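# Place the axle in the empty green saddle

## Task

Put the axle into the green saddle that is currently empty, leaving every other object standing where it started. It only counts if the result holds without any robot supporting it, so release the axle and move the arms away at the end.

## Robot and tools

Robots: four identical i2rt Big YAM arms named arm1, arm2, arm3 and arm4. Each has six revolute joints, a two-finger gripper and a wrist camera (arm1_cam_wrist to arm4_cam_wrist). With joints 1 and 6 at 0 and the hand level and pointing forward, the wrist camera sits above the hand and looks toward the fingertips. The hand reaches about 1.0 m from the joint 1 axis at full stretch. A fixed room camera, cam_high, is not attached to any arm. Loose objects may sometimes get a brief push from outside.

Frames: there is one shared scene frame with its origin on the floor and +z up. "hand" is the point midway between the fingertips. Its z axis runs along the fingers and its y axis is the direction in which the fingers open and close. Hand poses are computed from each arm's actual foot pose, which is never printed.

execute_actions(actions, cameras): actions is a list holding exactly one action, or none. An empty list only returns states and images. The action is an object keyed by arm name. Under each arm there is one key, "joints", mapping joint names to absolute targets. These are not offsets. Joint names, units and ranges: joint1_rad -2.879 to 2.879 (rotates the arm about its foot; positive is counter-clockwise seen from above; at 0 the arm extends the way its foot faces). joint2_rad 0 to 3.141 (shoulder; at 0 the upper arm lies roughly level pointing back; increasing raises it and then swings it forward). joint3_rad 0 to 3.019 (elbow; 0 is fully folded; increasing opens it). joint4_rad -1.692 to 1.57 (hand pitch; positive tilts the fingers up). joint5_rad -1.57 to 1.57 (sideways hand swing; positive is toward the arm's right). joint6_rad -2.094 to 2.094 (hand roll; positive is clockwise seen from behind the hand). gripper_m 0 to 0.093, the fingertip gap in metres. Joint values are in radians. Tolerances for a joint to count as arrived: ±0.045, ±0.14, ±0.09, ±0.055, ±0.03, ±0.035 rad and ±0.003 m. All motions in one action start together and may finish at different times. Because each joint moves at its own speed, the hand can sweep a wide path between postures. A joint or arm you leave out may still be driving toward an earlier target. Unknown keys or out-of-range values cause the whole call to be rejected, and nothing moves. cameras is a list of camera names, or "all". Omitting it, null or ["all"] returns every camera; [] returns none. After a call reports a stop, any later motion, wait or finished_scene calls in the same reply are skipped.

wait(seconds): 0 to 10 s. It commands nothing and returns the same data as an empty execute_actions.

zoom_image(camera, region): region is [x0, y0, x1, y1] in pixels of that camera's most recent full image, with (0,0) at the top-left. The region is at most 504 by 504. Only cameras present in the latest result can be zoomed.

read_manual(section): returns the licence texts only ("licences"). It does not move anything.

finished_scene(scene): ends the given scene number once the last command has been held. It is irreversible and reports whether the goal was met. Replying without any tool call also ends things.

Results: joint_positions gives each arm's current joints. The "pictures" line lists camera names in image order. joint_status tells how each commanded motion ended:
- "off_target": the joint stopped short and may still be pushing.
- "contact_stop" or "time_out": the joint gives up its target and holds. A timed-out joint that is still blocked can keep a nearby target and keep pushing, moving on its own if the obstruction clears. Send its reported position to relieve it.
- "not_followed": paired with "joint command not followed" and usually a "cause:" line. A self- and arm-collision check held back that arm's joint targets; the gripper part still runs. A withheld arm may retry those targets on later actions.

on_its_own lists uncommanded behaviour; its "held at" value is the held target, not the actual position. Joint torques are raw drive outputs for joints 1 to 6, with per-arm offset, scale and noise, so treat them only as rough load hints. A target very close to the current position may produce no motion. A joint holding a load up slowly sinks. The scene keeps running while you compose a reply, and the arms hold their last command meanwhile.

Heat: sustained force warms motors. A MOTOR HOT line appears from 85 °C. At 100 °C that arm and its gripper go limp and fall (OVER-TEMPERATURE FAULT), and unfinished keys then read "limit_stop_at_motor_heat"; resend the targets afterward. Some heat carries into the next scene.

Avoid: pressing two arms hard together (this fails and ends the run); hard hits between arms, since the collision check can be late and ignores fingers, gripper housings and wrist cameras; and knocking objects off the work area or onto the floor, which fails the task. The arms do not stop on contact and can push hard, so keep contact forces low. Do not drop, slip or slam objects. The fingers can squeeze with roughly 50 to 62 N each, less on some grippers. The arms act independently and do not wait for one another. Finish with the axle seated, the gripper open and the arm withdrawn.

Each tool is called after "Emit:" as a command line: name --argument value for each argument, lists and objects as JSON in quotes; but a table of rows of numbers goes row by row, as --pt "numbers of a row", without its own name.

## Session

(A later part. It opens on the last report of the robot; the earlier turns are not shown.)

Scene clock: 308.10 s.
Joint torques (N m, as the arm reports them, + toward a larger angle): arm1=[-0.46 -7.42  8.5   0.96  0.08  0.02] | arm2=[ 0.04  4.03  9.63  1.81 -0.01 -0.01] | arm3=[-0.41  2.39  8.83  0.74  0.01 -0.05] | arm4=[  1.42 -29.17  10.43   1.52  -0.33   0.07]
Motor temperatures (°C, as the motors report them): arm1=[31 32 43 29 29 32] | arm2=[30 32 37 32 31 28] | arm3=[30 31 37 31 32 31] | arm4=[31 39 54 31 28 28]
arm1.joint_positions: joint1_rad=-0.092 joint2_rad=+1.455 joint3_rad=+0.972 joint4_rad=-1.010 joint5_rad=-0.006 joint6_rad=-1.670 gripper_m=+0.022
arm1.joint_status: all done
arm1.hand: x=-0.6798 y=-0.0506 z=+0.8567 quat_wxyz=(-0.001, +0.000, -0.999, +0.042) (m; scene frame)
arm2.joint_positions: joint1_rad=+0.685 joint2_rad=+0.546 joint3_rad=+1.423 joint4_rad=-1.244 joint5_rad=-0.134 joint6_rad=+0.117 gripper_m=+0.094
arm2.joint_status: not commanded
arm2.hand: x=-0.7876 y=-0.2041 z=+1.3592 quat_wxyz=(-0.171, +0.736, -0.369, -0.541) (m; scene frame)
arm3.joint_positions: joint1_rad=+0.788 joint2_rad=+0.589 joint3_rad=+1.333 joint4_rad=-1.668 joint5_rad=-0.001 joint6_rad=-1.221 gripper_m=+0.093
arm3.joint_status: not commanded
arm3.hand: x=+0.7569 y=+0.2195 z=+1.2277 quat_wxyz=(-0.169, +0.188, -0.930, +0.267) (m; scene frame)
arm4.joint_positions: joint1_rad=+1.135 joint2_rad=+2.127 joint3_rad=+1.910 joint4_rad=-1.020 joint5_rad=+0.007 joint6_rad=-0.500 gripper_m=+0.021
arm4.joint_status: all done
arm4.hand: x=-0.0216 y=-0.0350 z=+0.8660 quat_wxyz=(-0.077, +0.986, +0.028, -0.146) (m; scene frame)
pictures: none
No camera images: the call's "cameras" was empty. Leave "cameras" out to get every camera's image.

Emit:
execute_actions --actions '[{"arm4":{"joints":{"joint2_rad":2.13}}}]' --cameras '[]'

Emit:
execute_actions --actions '[{"arm4":{"joints":{"gripper_m":0.08}},"arm1":{"joints":{"gripper_m":0.08}}}]' --cameras '[]'

Emit:
execute_actions --actions '[{"arm4":{"joints":{"joint2_rad":2.05,"joint3_rad":2.25,"joint4_rad":-1.36}},"arm1":{"joints":{"joint2_rad":1.36,"joint3_rad":1.38,"joint4_rad":-1.52}}}]' --cameras '["arm1_cam_wrist","arm4_cam_wrist","cam_high"]'

Scene clock: 313.37 s.
Joint torques (N m, as the arm reports them, + toward a larger angle): arm1=[-0.59 -7.14  8.54  0.88  0.08  0.01] | arm2=[ 0.18  3.97  9.6   1.89 -0.01  0.02] | arm3=[ 0.09  2.99  8.93  0.89 -0.03 -0.04] | arm4=[  1.4  -26.29  10.42   1.51  -0.32   0.06]
Motor temperatures (°C, as the motors report them): arm1=[31 32 43 29 29 32] | arm2=[30 32 37 32 31 28] | arm3=[30 31 37 31 32 31] | arm4=[31 39 52 31 28 28]
arm1.joint_positions: joint1_rad=-0.092 joint2_rad=+1.455 joint3_rad=+0.972 joint4_rad=-1.009 joint5_rad=-0.006 joint6_rad=-1.671 gripper_m=+0.022
arm1.joint_status: not commanded
arm1.hand: x=-0.6798 y=-0.0508 z=+0.8567 quat_wxyz=(-0.001, +0.000, -0.999, +0.042) (m; scene frame)
arm2.joint_positions: joint1_rad=+0.685 joint2_rad=+0.546 joint3_rad=+1.423 joint4_rad=-1.244 joint5_rad=-0.134 joint6_rad=+0.117 gripper_m=+0.094
arm2.joint_status: not commanded
arm2.hand: x=-0.7876 y=-0.2041 z=+1.3592 quat_wxyz=(-0.171, +0.736, -0.369, -0.541) (m; scene frame)
arm3.joint_positions: joint1_rad=+0.788 joint2_rad=+0.589 joint3_rad=+1.333 joint4_rad=-1.668 joint5_rad=-0.001 joint6_rad=-1.221 gripper_m=+0.093
arm3.joint_status: not commanded
arm3.hand: x=+0.7569 y=+0.2195 z=+1.2277 quat_wxyz=(-0.169, +0.188, -0.930, +0.267) (m; scene frame)
arm4.joint_positions: joint1_rad=+1.135 joint2_rad=+2.130 joint3_rad=+1.910 joint4_rad=-1.020 joint5_rad=+0.007 joint6_rad=-0.500 gripper_m=+0.021
arm4.joint_status: all done
arm4.hand: x=-0.0216 y=-0.0350 z=+0.8643 quat_wxyz=(-0.077, +0.986, +0.028, -0.145) (m; scene frame)
pictures: none
No camera images: the call's "cameras" was empty. Leave "cameras" out to get every camera's image.

Scene clock: 314.03 s.
Joint torques (N m, as the arm reports them, + toward a larger angle): arm1=[-0.39 -6.73  8.53  0.88  0.04  0.03] | arm2=[0.08 3.94 9.59 1.81 0.   0.  ] | arm3=[-0.53  2.66  9.2   0.55  0.   -0.05] | arm4=[  1.33 -26.04  10.45   1.33  -0.16   0.07]
Motor temperatures (°C, as the motors report them): arm1=[31 32 43 29 29 32] | arm2=[30 32 37 32 31 28] | arm3=[30 31 37 31 32 31] | arm4=[31 39 52 31 28 28]
arm1.joint_positions: joint1_rad=-0.094 joint2_rad=+1.455 joint3_rad=+0.972 joint4_rad=-1.009 joint5_rad=-0.005 joint6_rad=-1.675 gripper_m=+0.080
arm1.joint_status: all done
arm1.hand: x=-0.6809 y=-0.0506 z=+0.8567 quat_wxyz=(+0.000, +0.001, -0.999, +0.042) (m; scene frame)
arm2.joint_positions: joint1_rad=+0.685 joint2_rad=+0.546 joint3_rad=+1.423 joint4_rad=-1.244 joint5_rad=-0.134 joint6_rad=+0.117 gripper_m=+0.094
arm2.joint_status: not commanded
arm2.hand: x=-0.7876 y=-0.2041 z=+1.3592 quat_wxyz=(-0.171, +0.736, -0.369, -0.541) (m; scene frame)
arm3.joint_positions: joint1_rad=+0.788 joint2_rad=+0.589 joint3_rad=+1.333 joint4_rad=-1.668 joint5_rad=-0.001 joint6_rad=-1.221 gripper_m=+0.093
arm3.joint_status: not commanded
arm3.hand: x=+0.7569 y=+0.2195 z=+1.2277 quat_wxyz=(-0.169, +0.188, -0.930, +0.267) (m; scene frame)
arm4.joint_positions: joint1_rad=+1.135 joint2_rad=+2.128 joint3_rad=+1.910 joint4_rad=-1.015 joint5_rad=+0.003 joint6_rad=-0.500 gripper_m=+0.080
arm4.joint_status: all done
arm4.hand: x=-0.0230 y=-0.0351 z=+0.8661 quat_wxyz=(-0.076, +0.985, +0.028, -0.150) (m; scene frame)
pictures: none
No camera images: the call's "cameras" was empty. Leave "cameras" out to get every camera's image.

Scene clock: 315.43 s.
Joint torques (N m, as the arm reports them, + toward a larger angle): arm1=[-0.36 -6.35 11.44  0.49  0.02  0.05] | arm2=[ 0.17  3.86  9.64  1.88  0.   -0.01] | arm3=[-0.22  2.92  8.96  0.67 -0.03 -0.04] | arm4=[  1.48 -22.88  11.03   0.48  -0.16   0.07]
Motor temperatures (°C, as the motors report them): arm1=[31 32 43 29 29 32] | arm2=[30 32 37 32 31 28] | arm3=[30 31 37 31 32 31] | arm4=[31 39 52 31 28 28]
arm1.joint_positions: joint1_rad=-0.094 joint2_rad=+1.358 joint3_rad=+1.344 joint4_rad=-1.512 joint5_rad=-0.004 joint6_rad=-1.676 gripper_m=+0.080
arm1.joint_status: all done
arm1.hand: x=-0.6814 y=-0.0476 z=+1.0288 quat_wxyz=(-0.001, +0.002, -1.000, +0.025) (m; scene frame)
arm2.joint_positions: joint1_rad=+0.685 joint2_rad=+0.546 joint3_rad=+1.423 joint4_rad=-1.244 joint5_rad=-0.134 joint6_rad=+0.117 gripper_m=+0.094
arm2.joint_status: not commanded
arm2.hand: x=-0.7876 y=-0.2041 z=+1.3592 quat_wxyz=(-0.171, +0.736, -0.369, -0.541) (m; scene frame)
arm3.joint_positions: joint1_rad=+0.788 joint2_rad=+0.589 joint3_rad=+1.333 joint4_rad=-1.668 joint5_rad=-0.001 joint6_rad=-1.221 gripper_m=+0.093
arm3.joint_status: not commanded
arm3.hand: x=+0.7569 y=+0.2195 z=+1.2277 quat_wxyz=(-0.169, +0.188, -0.930, +0.267) (m; scene frame)
arm4.joint_positions: joint1_rad=+1.135 joint2_rad=+2.026 joint3_rad=+2.220 joint4_rad=-1.347 joint5_rad=+0.003 joint6_rad=-0.500 gripper_m=+0.080
arm4.joint_status: all done
arm4.hand: x=-0.0136 y=-0.0391 z=+1.0543 quat_wxyz=(-0.094, +0.978, +0.028, -0.185) (m; scene frame)
pictures: arm1_cam_wrist, arm4_cam_wrist, cam_high
Images, in order (width x height): arm1_cam_wrist 504x504, arm4_cam_wrist 504x504, cam_high 896x504.

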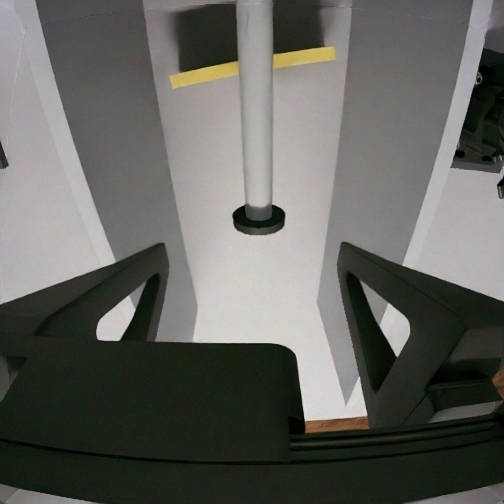

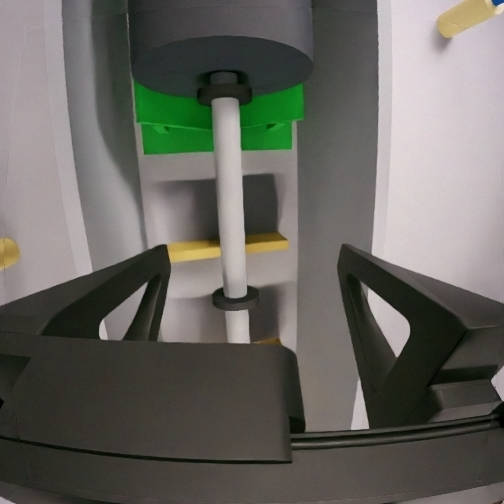

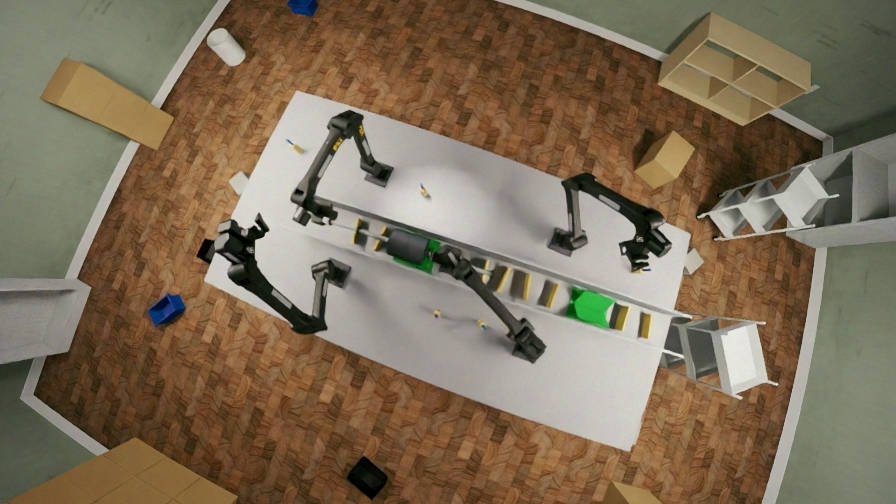

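Emit:
execute_actions --actions '[{"arm4":{"joints":{"joint2_rad":1.2,"joint3_rad":1.6}},"arm1":{"joints":{"joint2_rad":0.9,"joint1_rad":0.4}}}]' --cameras '["cam_high"]'

Emit:
zoom_image --camera "cam_high" --region '[320, 190, 520, 310]'

Scene clock: 321.07 s.
Joint torques (N m, as the arm reports them, + toward a larger angle): arm1=[ 0.74 -0.58 10.38  1.63 -0.09  0.09] | arm2=[ 0.19  3.97  9.66  1.78 -0.02  0.01] | arm3=[-0.27  3.34  9.    0.66 -0.02 -0.02] | arm4=[ 1.41 -9.87  8.03  0.99 -0.15  0.08]
Motor temperatures (°C, as the motors report them): arm1=[31 32 43 29 29 32] | arm2=[30 32 37 32 31 28] | arm3=[30 31 37 31 32 31] | arm4=[31 38 51 31 28 28]
arm1.joint_positions: joint1_rad=+0.394 joint2_rad=+0.898 joint3_rad=+1.356 joint4_rad=-1.516 joint5_rad=-0.001 joint6_rad=-1.676 gripper_m=+0.080
arm1.joint_status: all done
arm1.hand: x=-0.5279 y=+0.0724 z=+1.1885 quat_wxyz=(-0.037, +0.235, -0.937, +0.254) (m; scene frame)
arm2.joint_positions: joint1_rad=+0.685 joint2_rad=+0.546 joint3_rad=+1.423 joint4_rad=-1.244 joint5_rad=-0.134 joint6_rad=+0.117 gripper_m=+0.094
arm2.joint_status: not commanded
arm2.hand: x=-0.7876 y=-0.2041 z=+1.3592 quat_wxyz=(-0.171, +0.736, -0.369, -0.541) (m; scene frame)
arm3.joint_positions: joint1_rad=+0.788 joint2_rad=+0.589 joint3_rad=+1.333 joint4_rad=-1.668 joint5_rad=-0.001 joint6_rad=-1.221 gripper_m=+0.093
arm3.joint_status: not commanded
arm3.hand: x=+0.7569 y=+0.2195 z=+1.2277 quat_wxyz=(-0.169, +0.188, -0.930, +0.267) (m; scene frame)
arm4.joint_positions: joint1_rad=+1.135 joint2_rad=+1.198 joint3_rad=+1.609 joint4_rad=-1.352 joint5_rad=+0.003 joint6_rad=-0.500 gripper_m=+0.080
arm4.joint_status: all done
arm4.hand: x=+0.2411 y=-0.1591 z=+1.2267 quat_wxyz=(-0.141, +0.950, +0.027, -0.276) (m; scene frame)
pictures: cam_high
Images, in order (width x height): cam_high 896x504.

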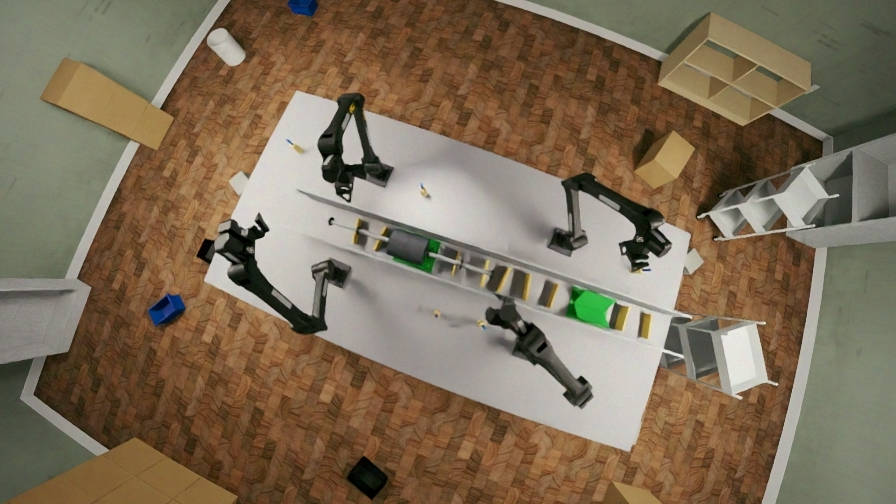

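Region (320, 190, 520, 310) of cam_high's 896x504 image, scaled by 2.520, with more detail than that image has; it fills the top 302 rows of this view, and the rest is white.

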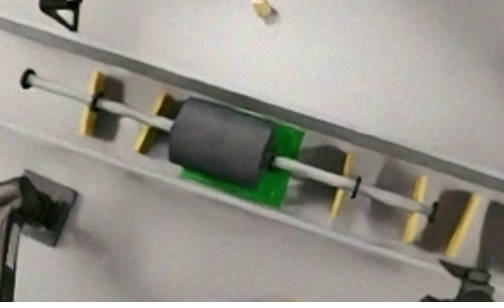

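Emit:
execute_actions --actions '[{"arm1":{"joints":{"joint1_rad":0.75,"joint2_rad":1.55,"joint3_rad":1.75,"joint4_rad":-1.65,"joint6_rad":-0.84}}}]' --cameras '["arm1_cam_wrist"]'

Scene clock: 328.13 s.
Joint torques (N m, as the arm reports them, + toward a larger angle): arm1=[-0.12 -9.95 11.48  0.65 -0.07  0.25] | arm2=[ 0.15  4.13  9.61  1.77  0.   -0.01] | arm3=[-0.76  3.05  9.18  0.72 -0.03  0.02] | arm4=[ 1.41 -9.63  8.    1.   -0.15  0.09]
Motor temperatures (°C, as the motors report them): arm1=[31 32 44 29 29 32] | arm2=[30 32 37 32 31 28] | arm3=[30 31 37 31 32 31] | arm4=[31 37 49 31 28 28]
arm1.joint_positions: joint1_rad=+0.755 joint2_rad=+1.566 joint3_rad=+1.713 joint4_rad=-1.643 joint5_rad=-0.001 joint6_rad=-0.851 gripper_m=+0.080
arm1.joint_status: all done
arm1.hand: x=-0.3123 y=-0.0035 z=+1.0863 quat_wxyz=(-0.027, +0.014, -0.999, +0.030) (m; scene frame)
arm2.joint_positions: joint1_rad=+0.685 joint2_rad=+0.546 joint3_rad=+1.423 joint4_rad=-1.244 joint5_rad=-0.134 joint6_rad=+0.117 gripper_m=+0.094
arm2.joint_status: not commanded
arm2.hand: x=-0.7876 y=-0.2041 z=+1.3592 quat_wxyz=(-0.171, +0.736, -0.369, -0.541) (m; scene frame)
arm3.joint_positions: joint1_rad=+0.788 joint2_rad=+0.589 joint3_rad=+1.333 joint4_rad=-1.668 joint5_rad=-0.001 joint6_rad=-1.221 gripper_m=+0.093
arm3.joint_status: not commanded
arm3.hand: x=+0.7569 y=+0.2195 z=+1.2277 quat_wxyz=(-0.169, +0.188, -0.930, +0.267) (m; scene frame)
arm4.joint_positions: joint1_rad=+1.135 joint2_rad=+1.198 joint3_rad=+1.609 joint4_rad=-1.352 joint5_rad=+0.003 joint6_rad=-0.500 gripper_m=+0.080
arm4.joint_status: not commanded
arm4.hand: x=+0.2411 y=-0.1591 z=+1.2267 quat_wxyz=(-0.141, +0.950, +0.027, -0.276) (m; scene frame)
pictures: arm1_cam_wrist
Images, in order (width x height): arm1_cam_wrist 504x504.

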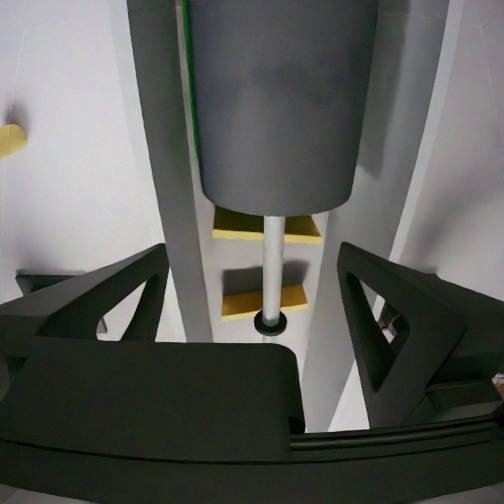

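Emit:
execute_actions --actions '[{"arm1":{"joints":{"joint1_rad":0.45,"joint2_rad":1.36,"joint3_rad":1.5,"joint6_rad":-1.14}}}]' --cameras '["arm1_cam_wrist"]'

Scene clock: 333.17 s.
Joint torques (N m, as the arm reports them, + toward a larger angle): arm1=[ 0.82 -5.92  8.8   0.79 -0.11  0.05] | arm2=[ 0.15  4.08  9.6   1.78 -0.01 -0.01] | arm3=[-0.14  3.37  9.48  0.64 -0.02 -0.03] | arm4=[ 1.36 -9.64  7.99  1.   -0.15  0.08]
Motor temperatures (°C, as the motors report them): arm1=[31 32 44 29 29 32] | arm2=[30 32 37 32 31 28] | arm3=[30 31 37 31 32 31] | arm4=[31 36 48 31 28 28]
arm1.joint_positions: joint1_rad=+0.444 joint2_rad=+1.352 joint3_rad=+1.497 joint4_rad=-1.646 joint5_rad=+0.000 joint6_rad=-1.129 gripper_m=+0.080
arm1.joint_status: all done
arm1.hand: x=-0.4720 y=-0.0119 z=+1.0903 quat_wxyz=(-0.017, -0.003, -0.999, +0.034) (m; scene frame)
arm2.joint_positions: joint1_rad=+0.685 joint2_rad=+0.546 joint3_rad=+1.423 joint4_rad=-1.244 joint5_rad=-0.134 joint6_rad=+0.117 gripper_m=+0.094
arm2.joint_status: not commanded
arm2.hand: x=-0.7876 y=-0.2041 z=+1.3592 quat_wxyz=(-0.171, +0.736, -0.369, -0.541) (m; scene frame)
arm3.joint_positions: joint1_rad=+0.788 joint2_rad=+0.589 joint3_rad=+1.333 joint4_rad=-1.668 joint5_rad=-0.001 joint6_rad=-1.221 gripper_m=+0.093
arm3.joint_status: not commanded
arm3.hand: x=+0.7569 y=+0.2195 z=+1.2277 quat_wxyz=(-0.169, +0.188, -0.930, +0.267) (m; scene frame)
arm4.joint_positions: joint1_rad=+1.135 joint2_rad=+1.198 joint3_rad=+1.609 joint4_rad=-1.352 joint5_rad=+0.003 joint6_rad=-0.500 gripper_m=+0.080
arm4.joint_status: not commanded
arm4.hand: x=+0.2411 y=-0.1591 z=+1.2267 quat_wxyz=(-0.141, +0.950, +0.027, -0.276) (m; scene frame)
pictures: arm1_cam_wrist
Images, in order (width x height): arm1_cam_wrist 504x504.

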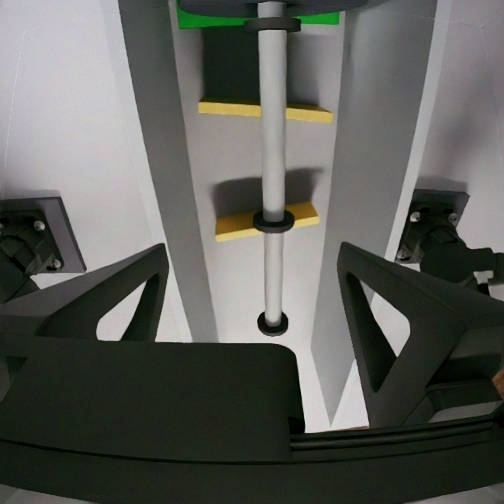

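Emit:
execute_actions --actions '[{"arm1":{"joints":{"joint1_rad":-0.103,"joint2_rad":1.36,"joint3_rad":1.34,"joint4_rad":-1.52,"joint6_rad":-1.685}}}]' --cameras '[]'

Emit:
execute_actions --actions '[{"arm1":{"joints":{"joint2_rad":1.445,"joint3_rad":0.975,"joint4_rad":-1.0}}}]' --cameras '["arm1_cam_wrist"]'

Emit:
execute_actions --actions '[{"arm1":{"joints":{"gripper_m":0}}}]' --cameras '[]'

Emit:
execute_actions --actions '[{"arm1":{"joints":{"joint1_rad":-0.01,"joint6_rad":-1.61}}}]' --cameras '["arm1_cam_wrist"]'

Scene clock: 342.50 s.
Joint torques (N m, as the arm reports them, + toward a larger angle): arm1=[ 0.91 -6.31  8.85  1.15 -0.12  0.08] | arm2=[ 0.12  3.99  9.61  1.82 -0.01  0.02] | arm3=[-0.39  3.34  9.04  0.88 -0.04 -0.01] | arm4=[ 1.46 -9.66  8.01  1.   -0.15  0.08]
Motor temperatures (°C, as the motors report them): arm1=[31 32 43 29 29 32] | arm2=[30 32 37 32 31 28] | arm3=[30 31 37 31 32 31] | arm4=[31 35 47 31 28 28]
arm1.joint_positions: joint1_rad=-0.110 joint2_rad=+1.361 joint3_rad=+1.333 joint4_rad=-1.527 joint5_rad=+0.000 joint6_rad=-1.675 gripper_m=+0.080
arm1.joint_status: all done
arm1.hand: x=-0.6877 y=-0.0409 z=+1.0234 quat_wxyz=(-0.001, -0.007, -1.000, +0.011) (m; scene frame)
arm2.joint_positions: joint1_rad=+0.685 joint2_rad=+0.546 joint3_rad=+1.423 joint4_rad=-1.244 joint5_rad=-0.134 joint6_rad=+0.117 gripper_m=+0.094
arm2.joint_status: not commanded
arm2.hand: x=-0.7876 y=-0.2041 z=+1.3592 quat_wxyz=(-0.171, +0.736, -0.369, -0.541) (m; scene frame)
arm3.joint_positions: joint1_rad=+0.788 joint2_rad=+0.589 joint3_rad=+1.333 joint4_rad=-1.668 joint5_rad=-0.001 joint6_rad=-1.221 gripper_m=+0.093
arm3.joint_status: not commanded
arm3.hand: x=+0.7569 y=+0.2195 z=+1.2277 quat_wxyz=(-0.169, +0.188, -0.930, +0.267) (m; scene frame)
arm4.joint_positions: joint1_rad=+1.135 joint2_rad=+1.198 joint3_rad=+1.609 joint4_rad=-1.352 joint5_rad=+0.003 joint6_rad=-0.500 gripper_m=+0.080
arm4.joint_status: not commanded
arm4.hand: x=+0.2411 y=-0.1591 z=+1.2267 quat_wxyz=(-0.141, +0.950, +0.027, -0.276) (m; scene frame)
pictures: none
No camera images: the call's "cameras" was empty. Leave "cameras" out to get every camera's image.

Scene clock: 343.73 s.
Joint torques (N m, as the arm reports them, + toward a larger angle): arm1=[ 0.93 -6.78  8.09  1.44 -0.12  0.06] | arm2=[ 0.09  4.26  9.65  1.8   0.   -0.01] | arm3=[ 0.16  3.04  8.95  0.61 -0.01 -0.05] | arm4=[ 1.46 -9.67  8.01  1.01 -0.15  0.08]
Motor temperatures (°C, as the motors report them): arm1=[31 32 43 29 29 32] | arm2=[30 32 37 32 31 28] | arm3=[30 31 37 31 32 31] | arm4=[31 35 47 31 28 28]
arm1.joint_positions: joint1_rad=-0.110 joint2_rad=+1.449 joint3_rad=+0.968 joint4_rad=-1.010 joint5_rad=+0.000 joint6_rad=-1.676 gripper_m=+0.080
arm1.joint_status: all done
arm1.hand: x=-0.6878 y=-0.0481 z=+0.8578 quat_wxyz=(+0.002, -0.006, -0.999, +0.043) (m; scene frame)
arm2.joint_positions: joint1_rad=+0.685 joint2_rad=+0.546 joint3_rad=+1.423 joint4_rad=-1.244 joint5_rad=-0.134 joint6_rad=+0.117 gripper_m=+0.094
arm2.joint_status: not commanded
arm2.hand: x=-0.7876 y=-0.2041 z=+1.3592 quat_wxyz=(-0.171, +0.736, -0.369, -0.541) (m; scene frame)
arm3.joint_positions: joint1_rad=+0.788 joint2_rad=+0.589 joint3_rad=+1.333 joint4_rad=-1.668 joint5_rad=-0.001 joint6_rad=-1.221 gripper_m=+0.093
arm3.joint_status: not commanded
arm3.hand: x=+0.7569 y=+0.2195 z=+1.2277 quat_wxyz=(-0.169, +0.188, -0.930, +0.267) (m; scene frame)
arm4.joint_positions: joint1_rad=+1.135 joint2_rad=+1.198 joint3_rad=+1.609 joint4_rad=-1.352 joint5_rad=+0.003 joint6_rad=-0.500 gripper_m=+0.080
arm4.joint_status: not commanded
arm4.hand: x=+0.2411 y=-0.1591 z=+1.2267 quat_wxyz=(-0.141, +0.950, +0.027, -0.276) (m; scene frame)
pictures: arm1_cam_wrist
Images, in order (width x height): arm1_cam_wrist 504x504.

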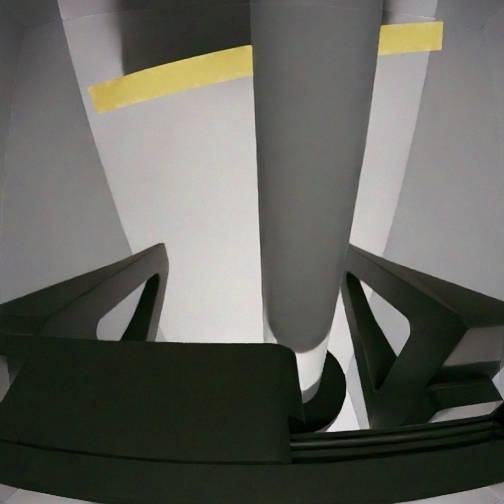

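Scene clock: 344.47 s.
Joint torques (N m, as the arm reports them, + toward a larger angle): arm1=[ 0.78 -6.77  8.12  0.57 -0.28  0.16] | arm2=[-0.11  3.96  9.68  1.83 -0.02  0.  ] | arm3=[0.03 3.35 9.05 0.83 0.04 0.03] | arm4=[ 1.37 -9.67  7.98  1.02 -0.15  0.08]
Motor temperatures (°C, as the motors report them): arm1=[31 32 43 29 29 32] | arm2=[30 32 37 32 31 28] | arm3=[30 31 37 31 32 31] | arm4=[31 35 46 31 28 28]
arm1.joint_positions: joint1_rad=-0.110 joint2_rad=+1.449 joint3_rad=+0.968 joint4_rad=-0.992 joint5_rad=+0.003 joint6_rad=-1.688 gripper_m=+0.022
arm1.joint_status: gripper_m off_target (ended at +0.022, target +0.000)
arm1.hand: x=-0.6890 y=-0.0524 z=+0.8582 quat_wxyz=(+0.006, -0.001, -0.999, +0.051) (m; scene frame)
arm2.joint_positions: joint1_rad=+0.685 joint2_rad=+0.546 joint3_rad=+1.423 joint4_rad=-1.244 joint5_rad=-0.134 joint6_rad=+0.117 gripper_m=+0.094
arm2.joint_status: not commanded
arm2.hand: x=-0.7876 y=-0.2041 z=+1.3592 quat_wxyz=(-0.171, +0.736, -0.369, -0.541) (m; scene frame)
arm3.joint_positions: joint1_rad=+0.788 joint2_rad=+0.589 joint3_rad=+1.333 joint4_rad=-1.668 joint5_rad=-0.001 joint6_rad=-1.221 gripper_m=+0.093
arm3.joint_status: not commanded
arm3.hand: x=+0.7569 y=+0.2195 z=+1.2277 quat_wxyz=(-0.169, +0.188, -0.930, +0.267) (m; scene frame)
arm4.joint_positions: joint1_rad=+1.135 joint2_rad=+1.198 joint3_rad=+1.609 joint4_rad=-1.352 joint5_rad=+0.003 joint6_rad=-0.500 gripper_m=+0.080
arm4.joint_status: not commanded
arm4.hand: x=+0.2411 y=-0.1591 z=+1.2267 quat_wxyz=(-0.141, +0.950, +0.027, -0.276) (m; scene frame)
pictures: none
No camera images: the call's "cameras" was empty. Leave "cameras" out to get every camera's image.

Scene clock: 345.30 s.
Joint torques (N m, as the arm reports them, + toward a larger angle): arm1=[ 2.49 -6.86  8.14  0.5  -0.65  0.27] | arm2=[ 0.31  4.13  9.58  1.78 -0.01  0.01] | arm3=[ 0.07  2.72  9.05  0.84 -0.01  0.01] | arm4=[ 1.44 -9.68  8.    0.99 -0.15  0.08]
Motor temperatures (°C, as the motors report them): arm1=[31 32 43 29 29 32] | arm2=[30 32 37 32 31 28] | arm3=[30 31 37 31 32 31] | arm4=[31 35 46 31 28 28]
arm1.joint_positions: joint1_rad=-0.036 joint2_rad=+1.449 joint3_rad=+0.968 joint4_rad=-0.990 joint5_rad=+0.013 joint6_rad=-1.625 gripper_m=+0.022
arm1.joint_status: all done
arm1.hand: x=-0.6607 y=-0.0552 z=+0.8583 quat_wxyz=(+0.007, +0.005, -0.999, +0.052) (m; scene frame)
arm2.joint_positions: joint1_rad=+0.685 joint2_rad=+0.546 joint3_rad=+1.423 joint4_rad=-1.244 joint5_rad=-0.134 joint6_rad=+0.117 gripper_m=+0.094
arm2.joint_status: not commanded
arm2.hand: x=-0.7876 y=-0.2041 z=+1.3592 quat_wxyz=(-0.171, +0.736, -0.369, -0.541) (m; scene frame)
arm3.joint_positions: joint1_rad=+0.788 joint2_rad=+0.589 joint3_rad=+1.333 joint4_rad=-1.668 joint5_rad=-0.001 joint6_rad=-1.221 gripper_m=+0.093
arm3.joint_status: not commanded
arm3.hand: x=+0.7569 y=+0.2195 z=+1.2277 quat_wxyz=(-0.169, +0.188, -0.930, +0.267) (m; scene frame)
arm4.joint_positions: joint1_rad=+1.135 joint2_rad=+1.198 joint3_rad=+1.609 joint4_rad=-1.352 joint5_rad=+0.003 joint6_rad=-0.500 gripper_m=+0.080
arm4.joint_status: not commanded
arm4.hand: x=+0.2411 y=-0.1591 z=+1.2267 quat_wxyz=(-0.141, +0.950, +0.027, -0.276) (m; scene frame)
pictures: arm1_cam_wrist
Images, in order (width x height): arm1_cam_wrist 504x504.

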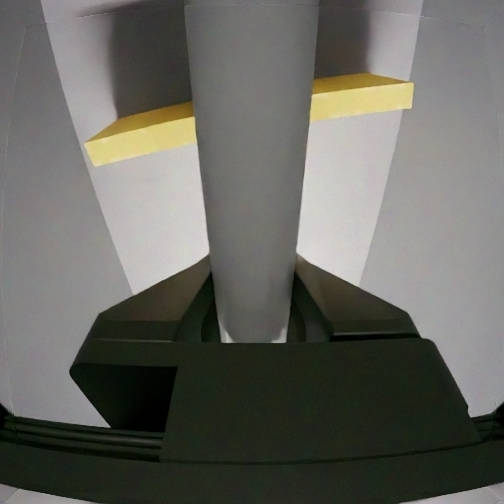

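Emit:
execute_actions --actions '[{"arm1":{"joints":{"gripper_m":0.093,"joint1_rad":-0.036,"joint4_rad":-0.95}}}]' --cameras '[]'

Emit:
execute_actions --actions '[{"arm1":{"joints":{"joint2_rad":1.34,"joint3_rad":1.5,"joint4_rad":-1.56}}}]' --cameras '["cam_high","arm1_cam_wrist"]'

Emit:
zoom_image --camera "cam_high" --region '[320, 190, 520, 310]'

Scene clock: 353.27 s.
Joint torques (N m, as the arm reports them, + toward a larger angle): arm1=[ 0.33 -6.92  8.16  1.57 -0.31  0.22] | arm2=[ 0.19  4.16  9.62  1.81 -0.01  0.01] | arm3=[ 0.35  3.39  9.11  0.83 -0.08 -0.04] | arm4=[ 1.46 -9.69  8.01  0.99 -0.15  0.08]
Motor temperatures (°C, as the motors report them): arm1=[31 32 43 29 29 32] | arm2=[30 32 37 32 31 28] | arm3=[30 31 37 31 32 31] | arm4=[31 35 46 31 28 28]
arm1.joint_positions: joint1_rad=-0.036 joint2_rad=+1.449 joint3_rad=+0.968 joint4_rad=-0.960 joint5_rad=+0.004 joint6_rad=-1.620 gripper_m=+0.093
arm1.joint_status: all done
arm1.hand: x=-0.6597 y=-0.0627 z=+0.8592 quat_wxyz=(+0.003, +0.002, -0.998, +0.068) (m; scene frame)
arm2.joint_positions: joint1_rad=+0.685 joint2_rad=+0.546 joint3_rad=+1.423 joint4_rad=-1.244 joint5_rad=-0.134 joint6_rad=+0.117 gripper_m=+0.094
arm2.joint_status: not commanded
arm2.hand: x=-0.7876 y=-0.2041 z=+1.3592 quat_wxyz=(-0.171, +0.736, -0.369, -0.541) (m; scene frame)
arm3.joint_positions: joint1_rad=+0.788 joint2_rad=+0.589 joint3_rad=+1.333 joint4_rad=-1.668 joint5_rad=-0.001 joint6_rad=-1.221 gripper_m=+0.093
arm3.joint_status: not commanded
arm3.hand: x=+0.7569 y=+0.2195 z=+1.2277 quat_wxyz=(-0.169, +0.188, -0.930, +0.267) (m; scene frame)
arm4.joint_positions: joint1_rad=+1.135 joint2_rad=+1.198 joint3_rad=+1.609 joint4_rad=-1.352 joint5_rad=+0.003 joint6_rad=-0.500 gripper_m=+0.080
arm4.joint_status: not commanded
arm4.hand: x=+0.2411 y=-0.1591 z=+1.2267 quat_wxyz=(-0.141, +0.950, +0.027, -0.276) (m; scene frame)
pictures: none
No camera images: the call's "cameras" was empty. Leave "cameras" out to get every camera's image.

Scene clock: 354.57 s.
Joint torques (N m, as the arm reports them, + toward a larger angle): arm1=[ 0.34 -6.21 11.78  0.71 -0.3   0.22] | arm2=[-0.03  3.96  9.6   1.83  0.    0.01] | arm3=[ 0.04  3.75  9.07  0.77 -0.06 -0.02] | arm4=[ 1.52 -9.65  7.99  1.01 -0.15  0.08]
Motor temperatures (°C, as the motors report them): arm1=[31 32 43 29 29 32] | arm2=[30 32 37 32 31 28] | arm3=[30 31 37 31 32 31] | arm4=[31 35 46 31 28 28]
arm1.joint_positions: joint1_rad=-0.036 joint2_rad=+1.338 joint3_rad=+1.460 joint4_rad=-1.553 joint5_rad=+0.004 joint6_rad=-1.619 gripper_m=+0.093
arm1.joint_status: all done
arm1.hand: x=-0.6604 y=-0.0618 z=+1.0825 quat_wxyz=(+0.003, +0.002, -0.997, +0.072) (m; scene frame)
arm2.joint_positions: joint1_rad=+0.685 joint2_rad=+0.546 joint3_rad=+1.423 joint4_rad=-1.244 joint5_rad=-0.134 joint6_rad=+0.117 gripper_m=+0.094
arm2.joint_status: not commanded
arm2.hand: x=-0.7876 y=-0.2041 z=+1.3592 quat_wxyz=(-0.171, +0.736, -0.369, -0.541) (m; scene frame)
arm3.joint_positions: joint1_rad=+0.788 joint2_rad=+0.589 joint3_rad=+1.333 joint4_rad=-1.668 joint5_rad=-0.001 joint6_rad=-1.221 gripper_m=+0.093
arm3.joint_status: not commanded
arm3.hand: x=+0.7569 y=+0.2195 z=+1.2277 quat_wxyz=(-0.169, +0.188, -0.930, +0.267) (m; scene frame)
arm4.joint_positions: joint1_rad=+1.135 joint2_rad=+1.198 joint3_rad=+1.609 joint4_rad=-1.352 joint5_rad=+0.003 joint6_rad=-0.500 gripper_m=+0.080
arm4.joint_status: not commanded
arm4.hand: x=+0.2411 y=-0.1591 z=+1.2267 quat_wxyz=(-0.141, +0.950, +0.027, -0.276) (m; scene frame)
pictures: arm1_cam_wrist, cam_high
Images, in order (width x height): arm1_cam_wrist 504x504, cam_high 896x504.

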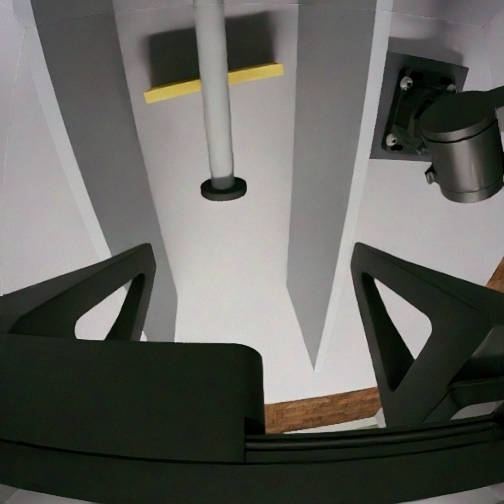

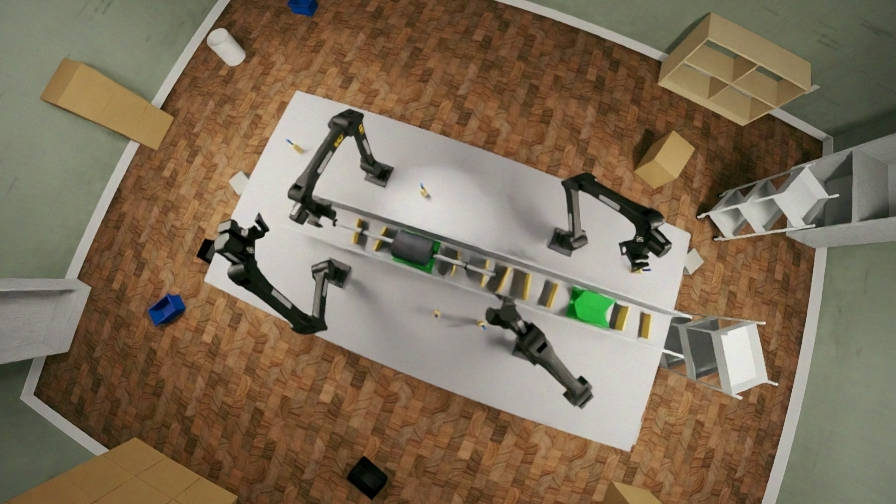

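Region (320, 190, 520, 310) of cam_high's 896x504 image, scaled by 2.520, with more detail than that image has; it fills the top 302 rows of this view, and the rest is white.

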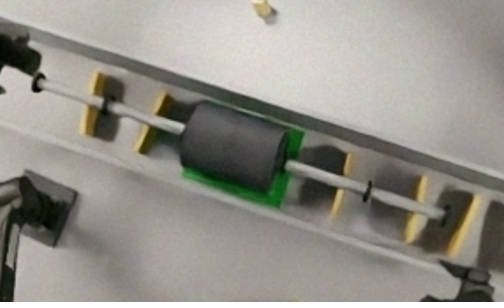

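Emit:
finished_scene --scene 1

The scene is finished: the task was done.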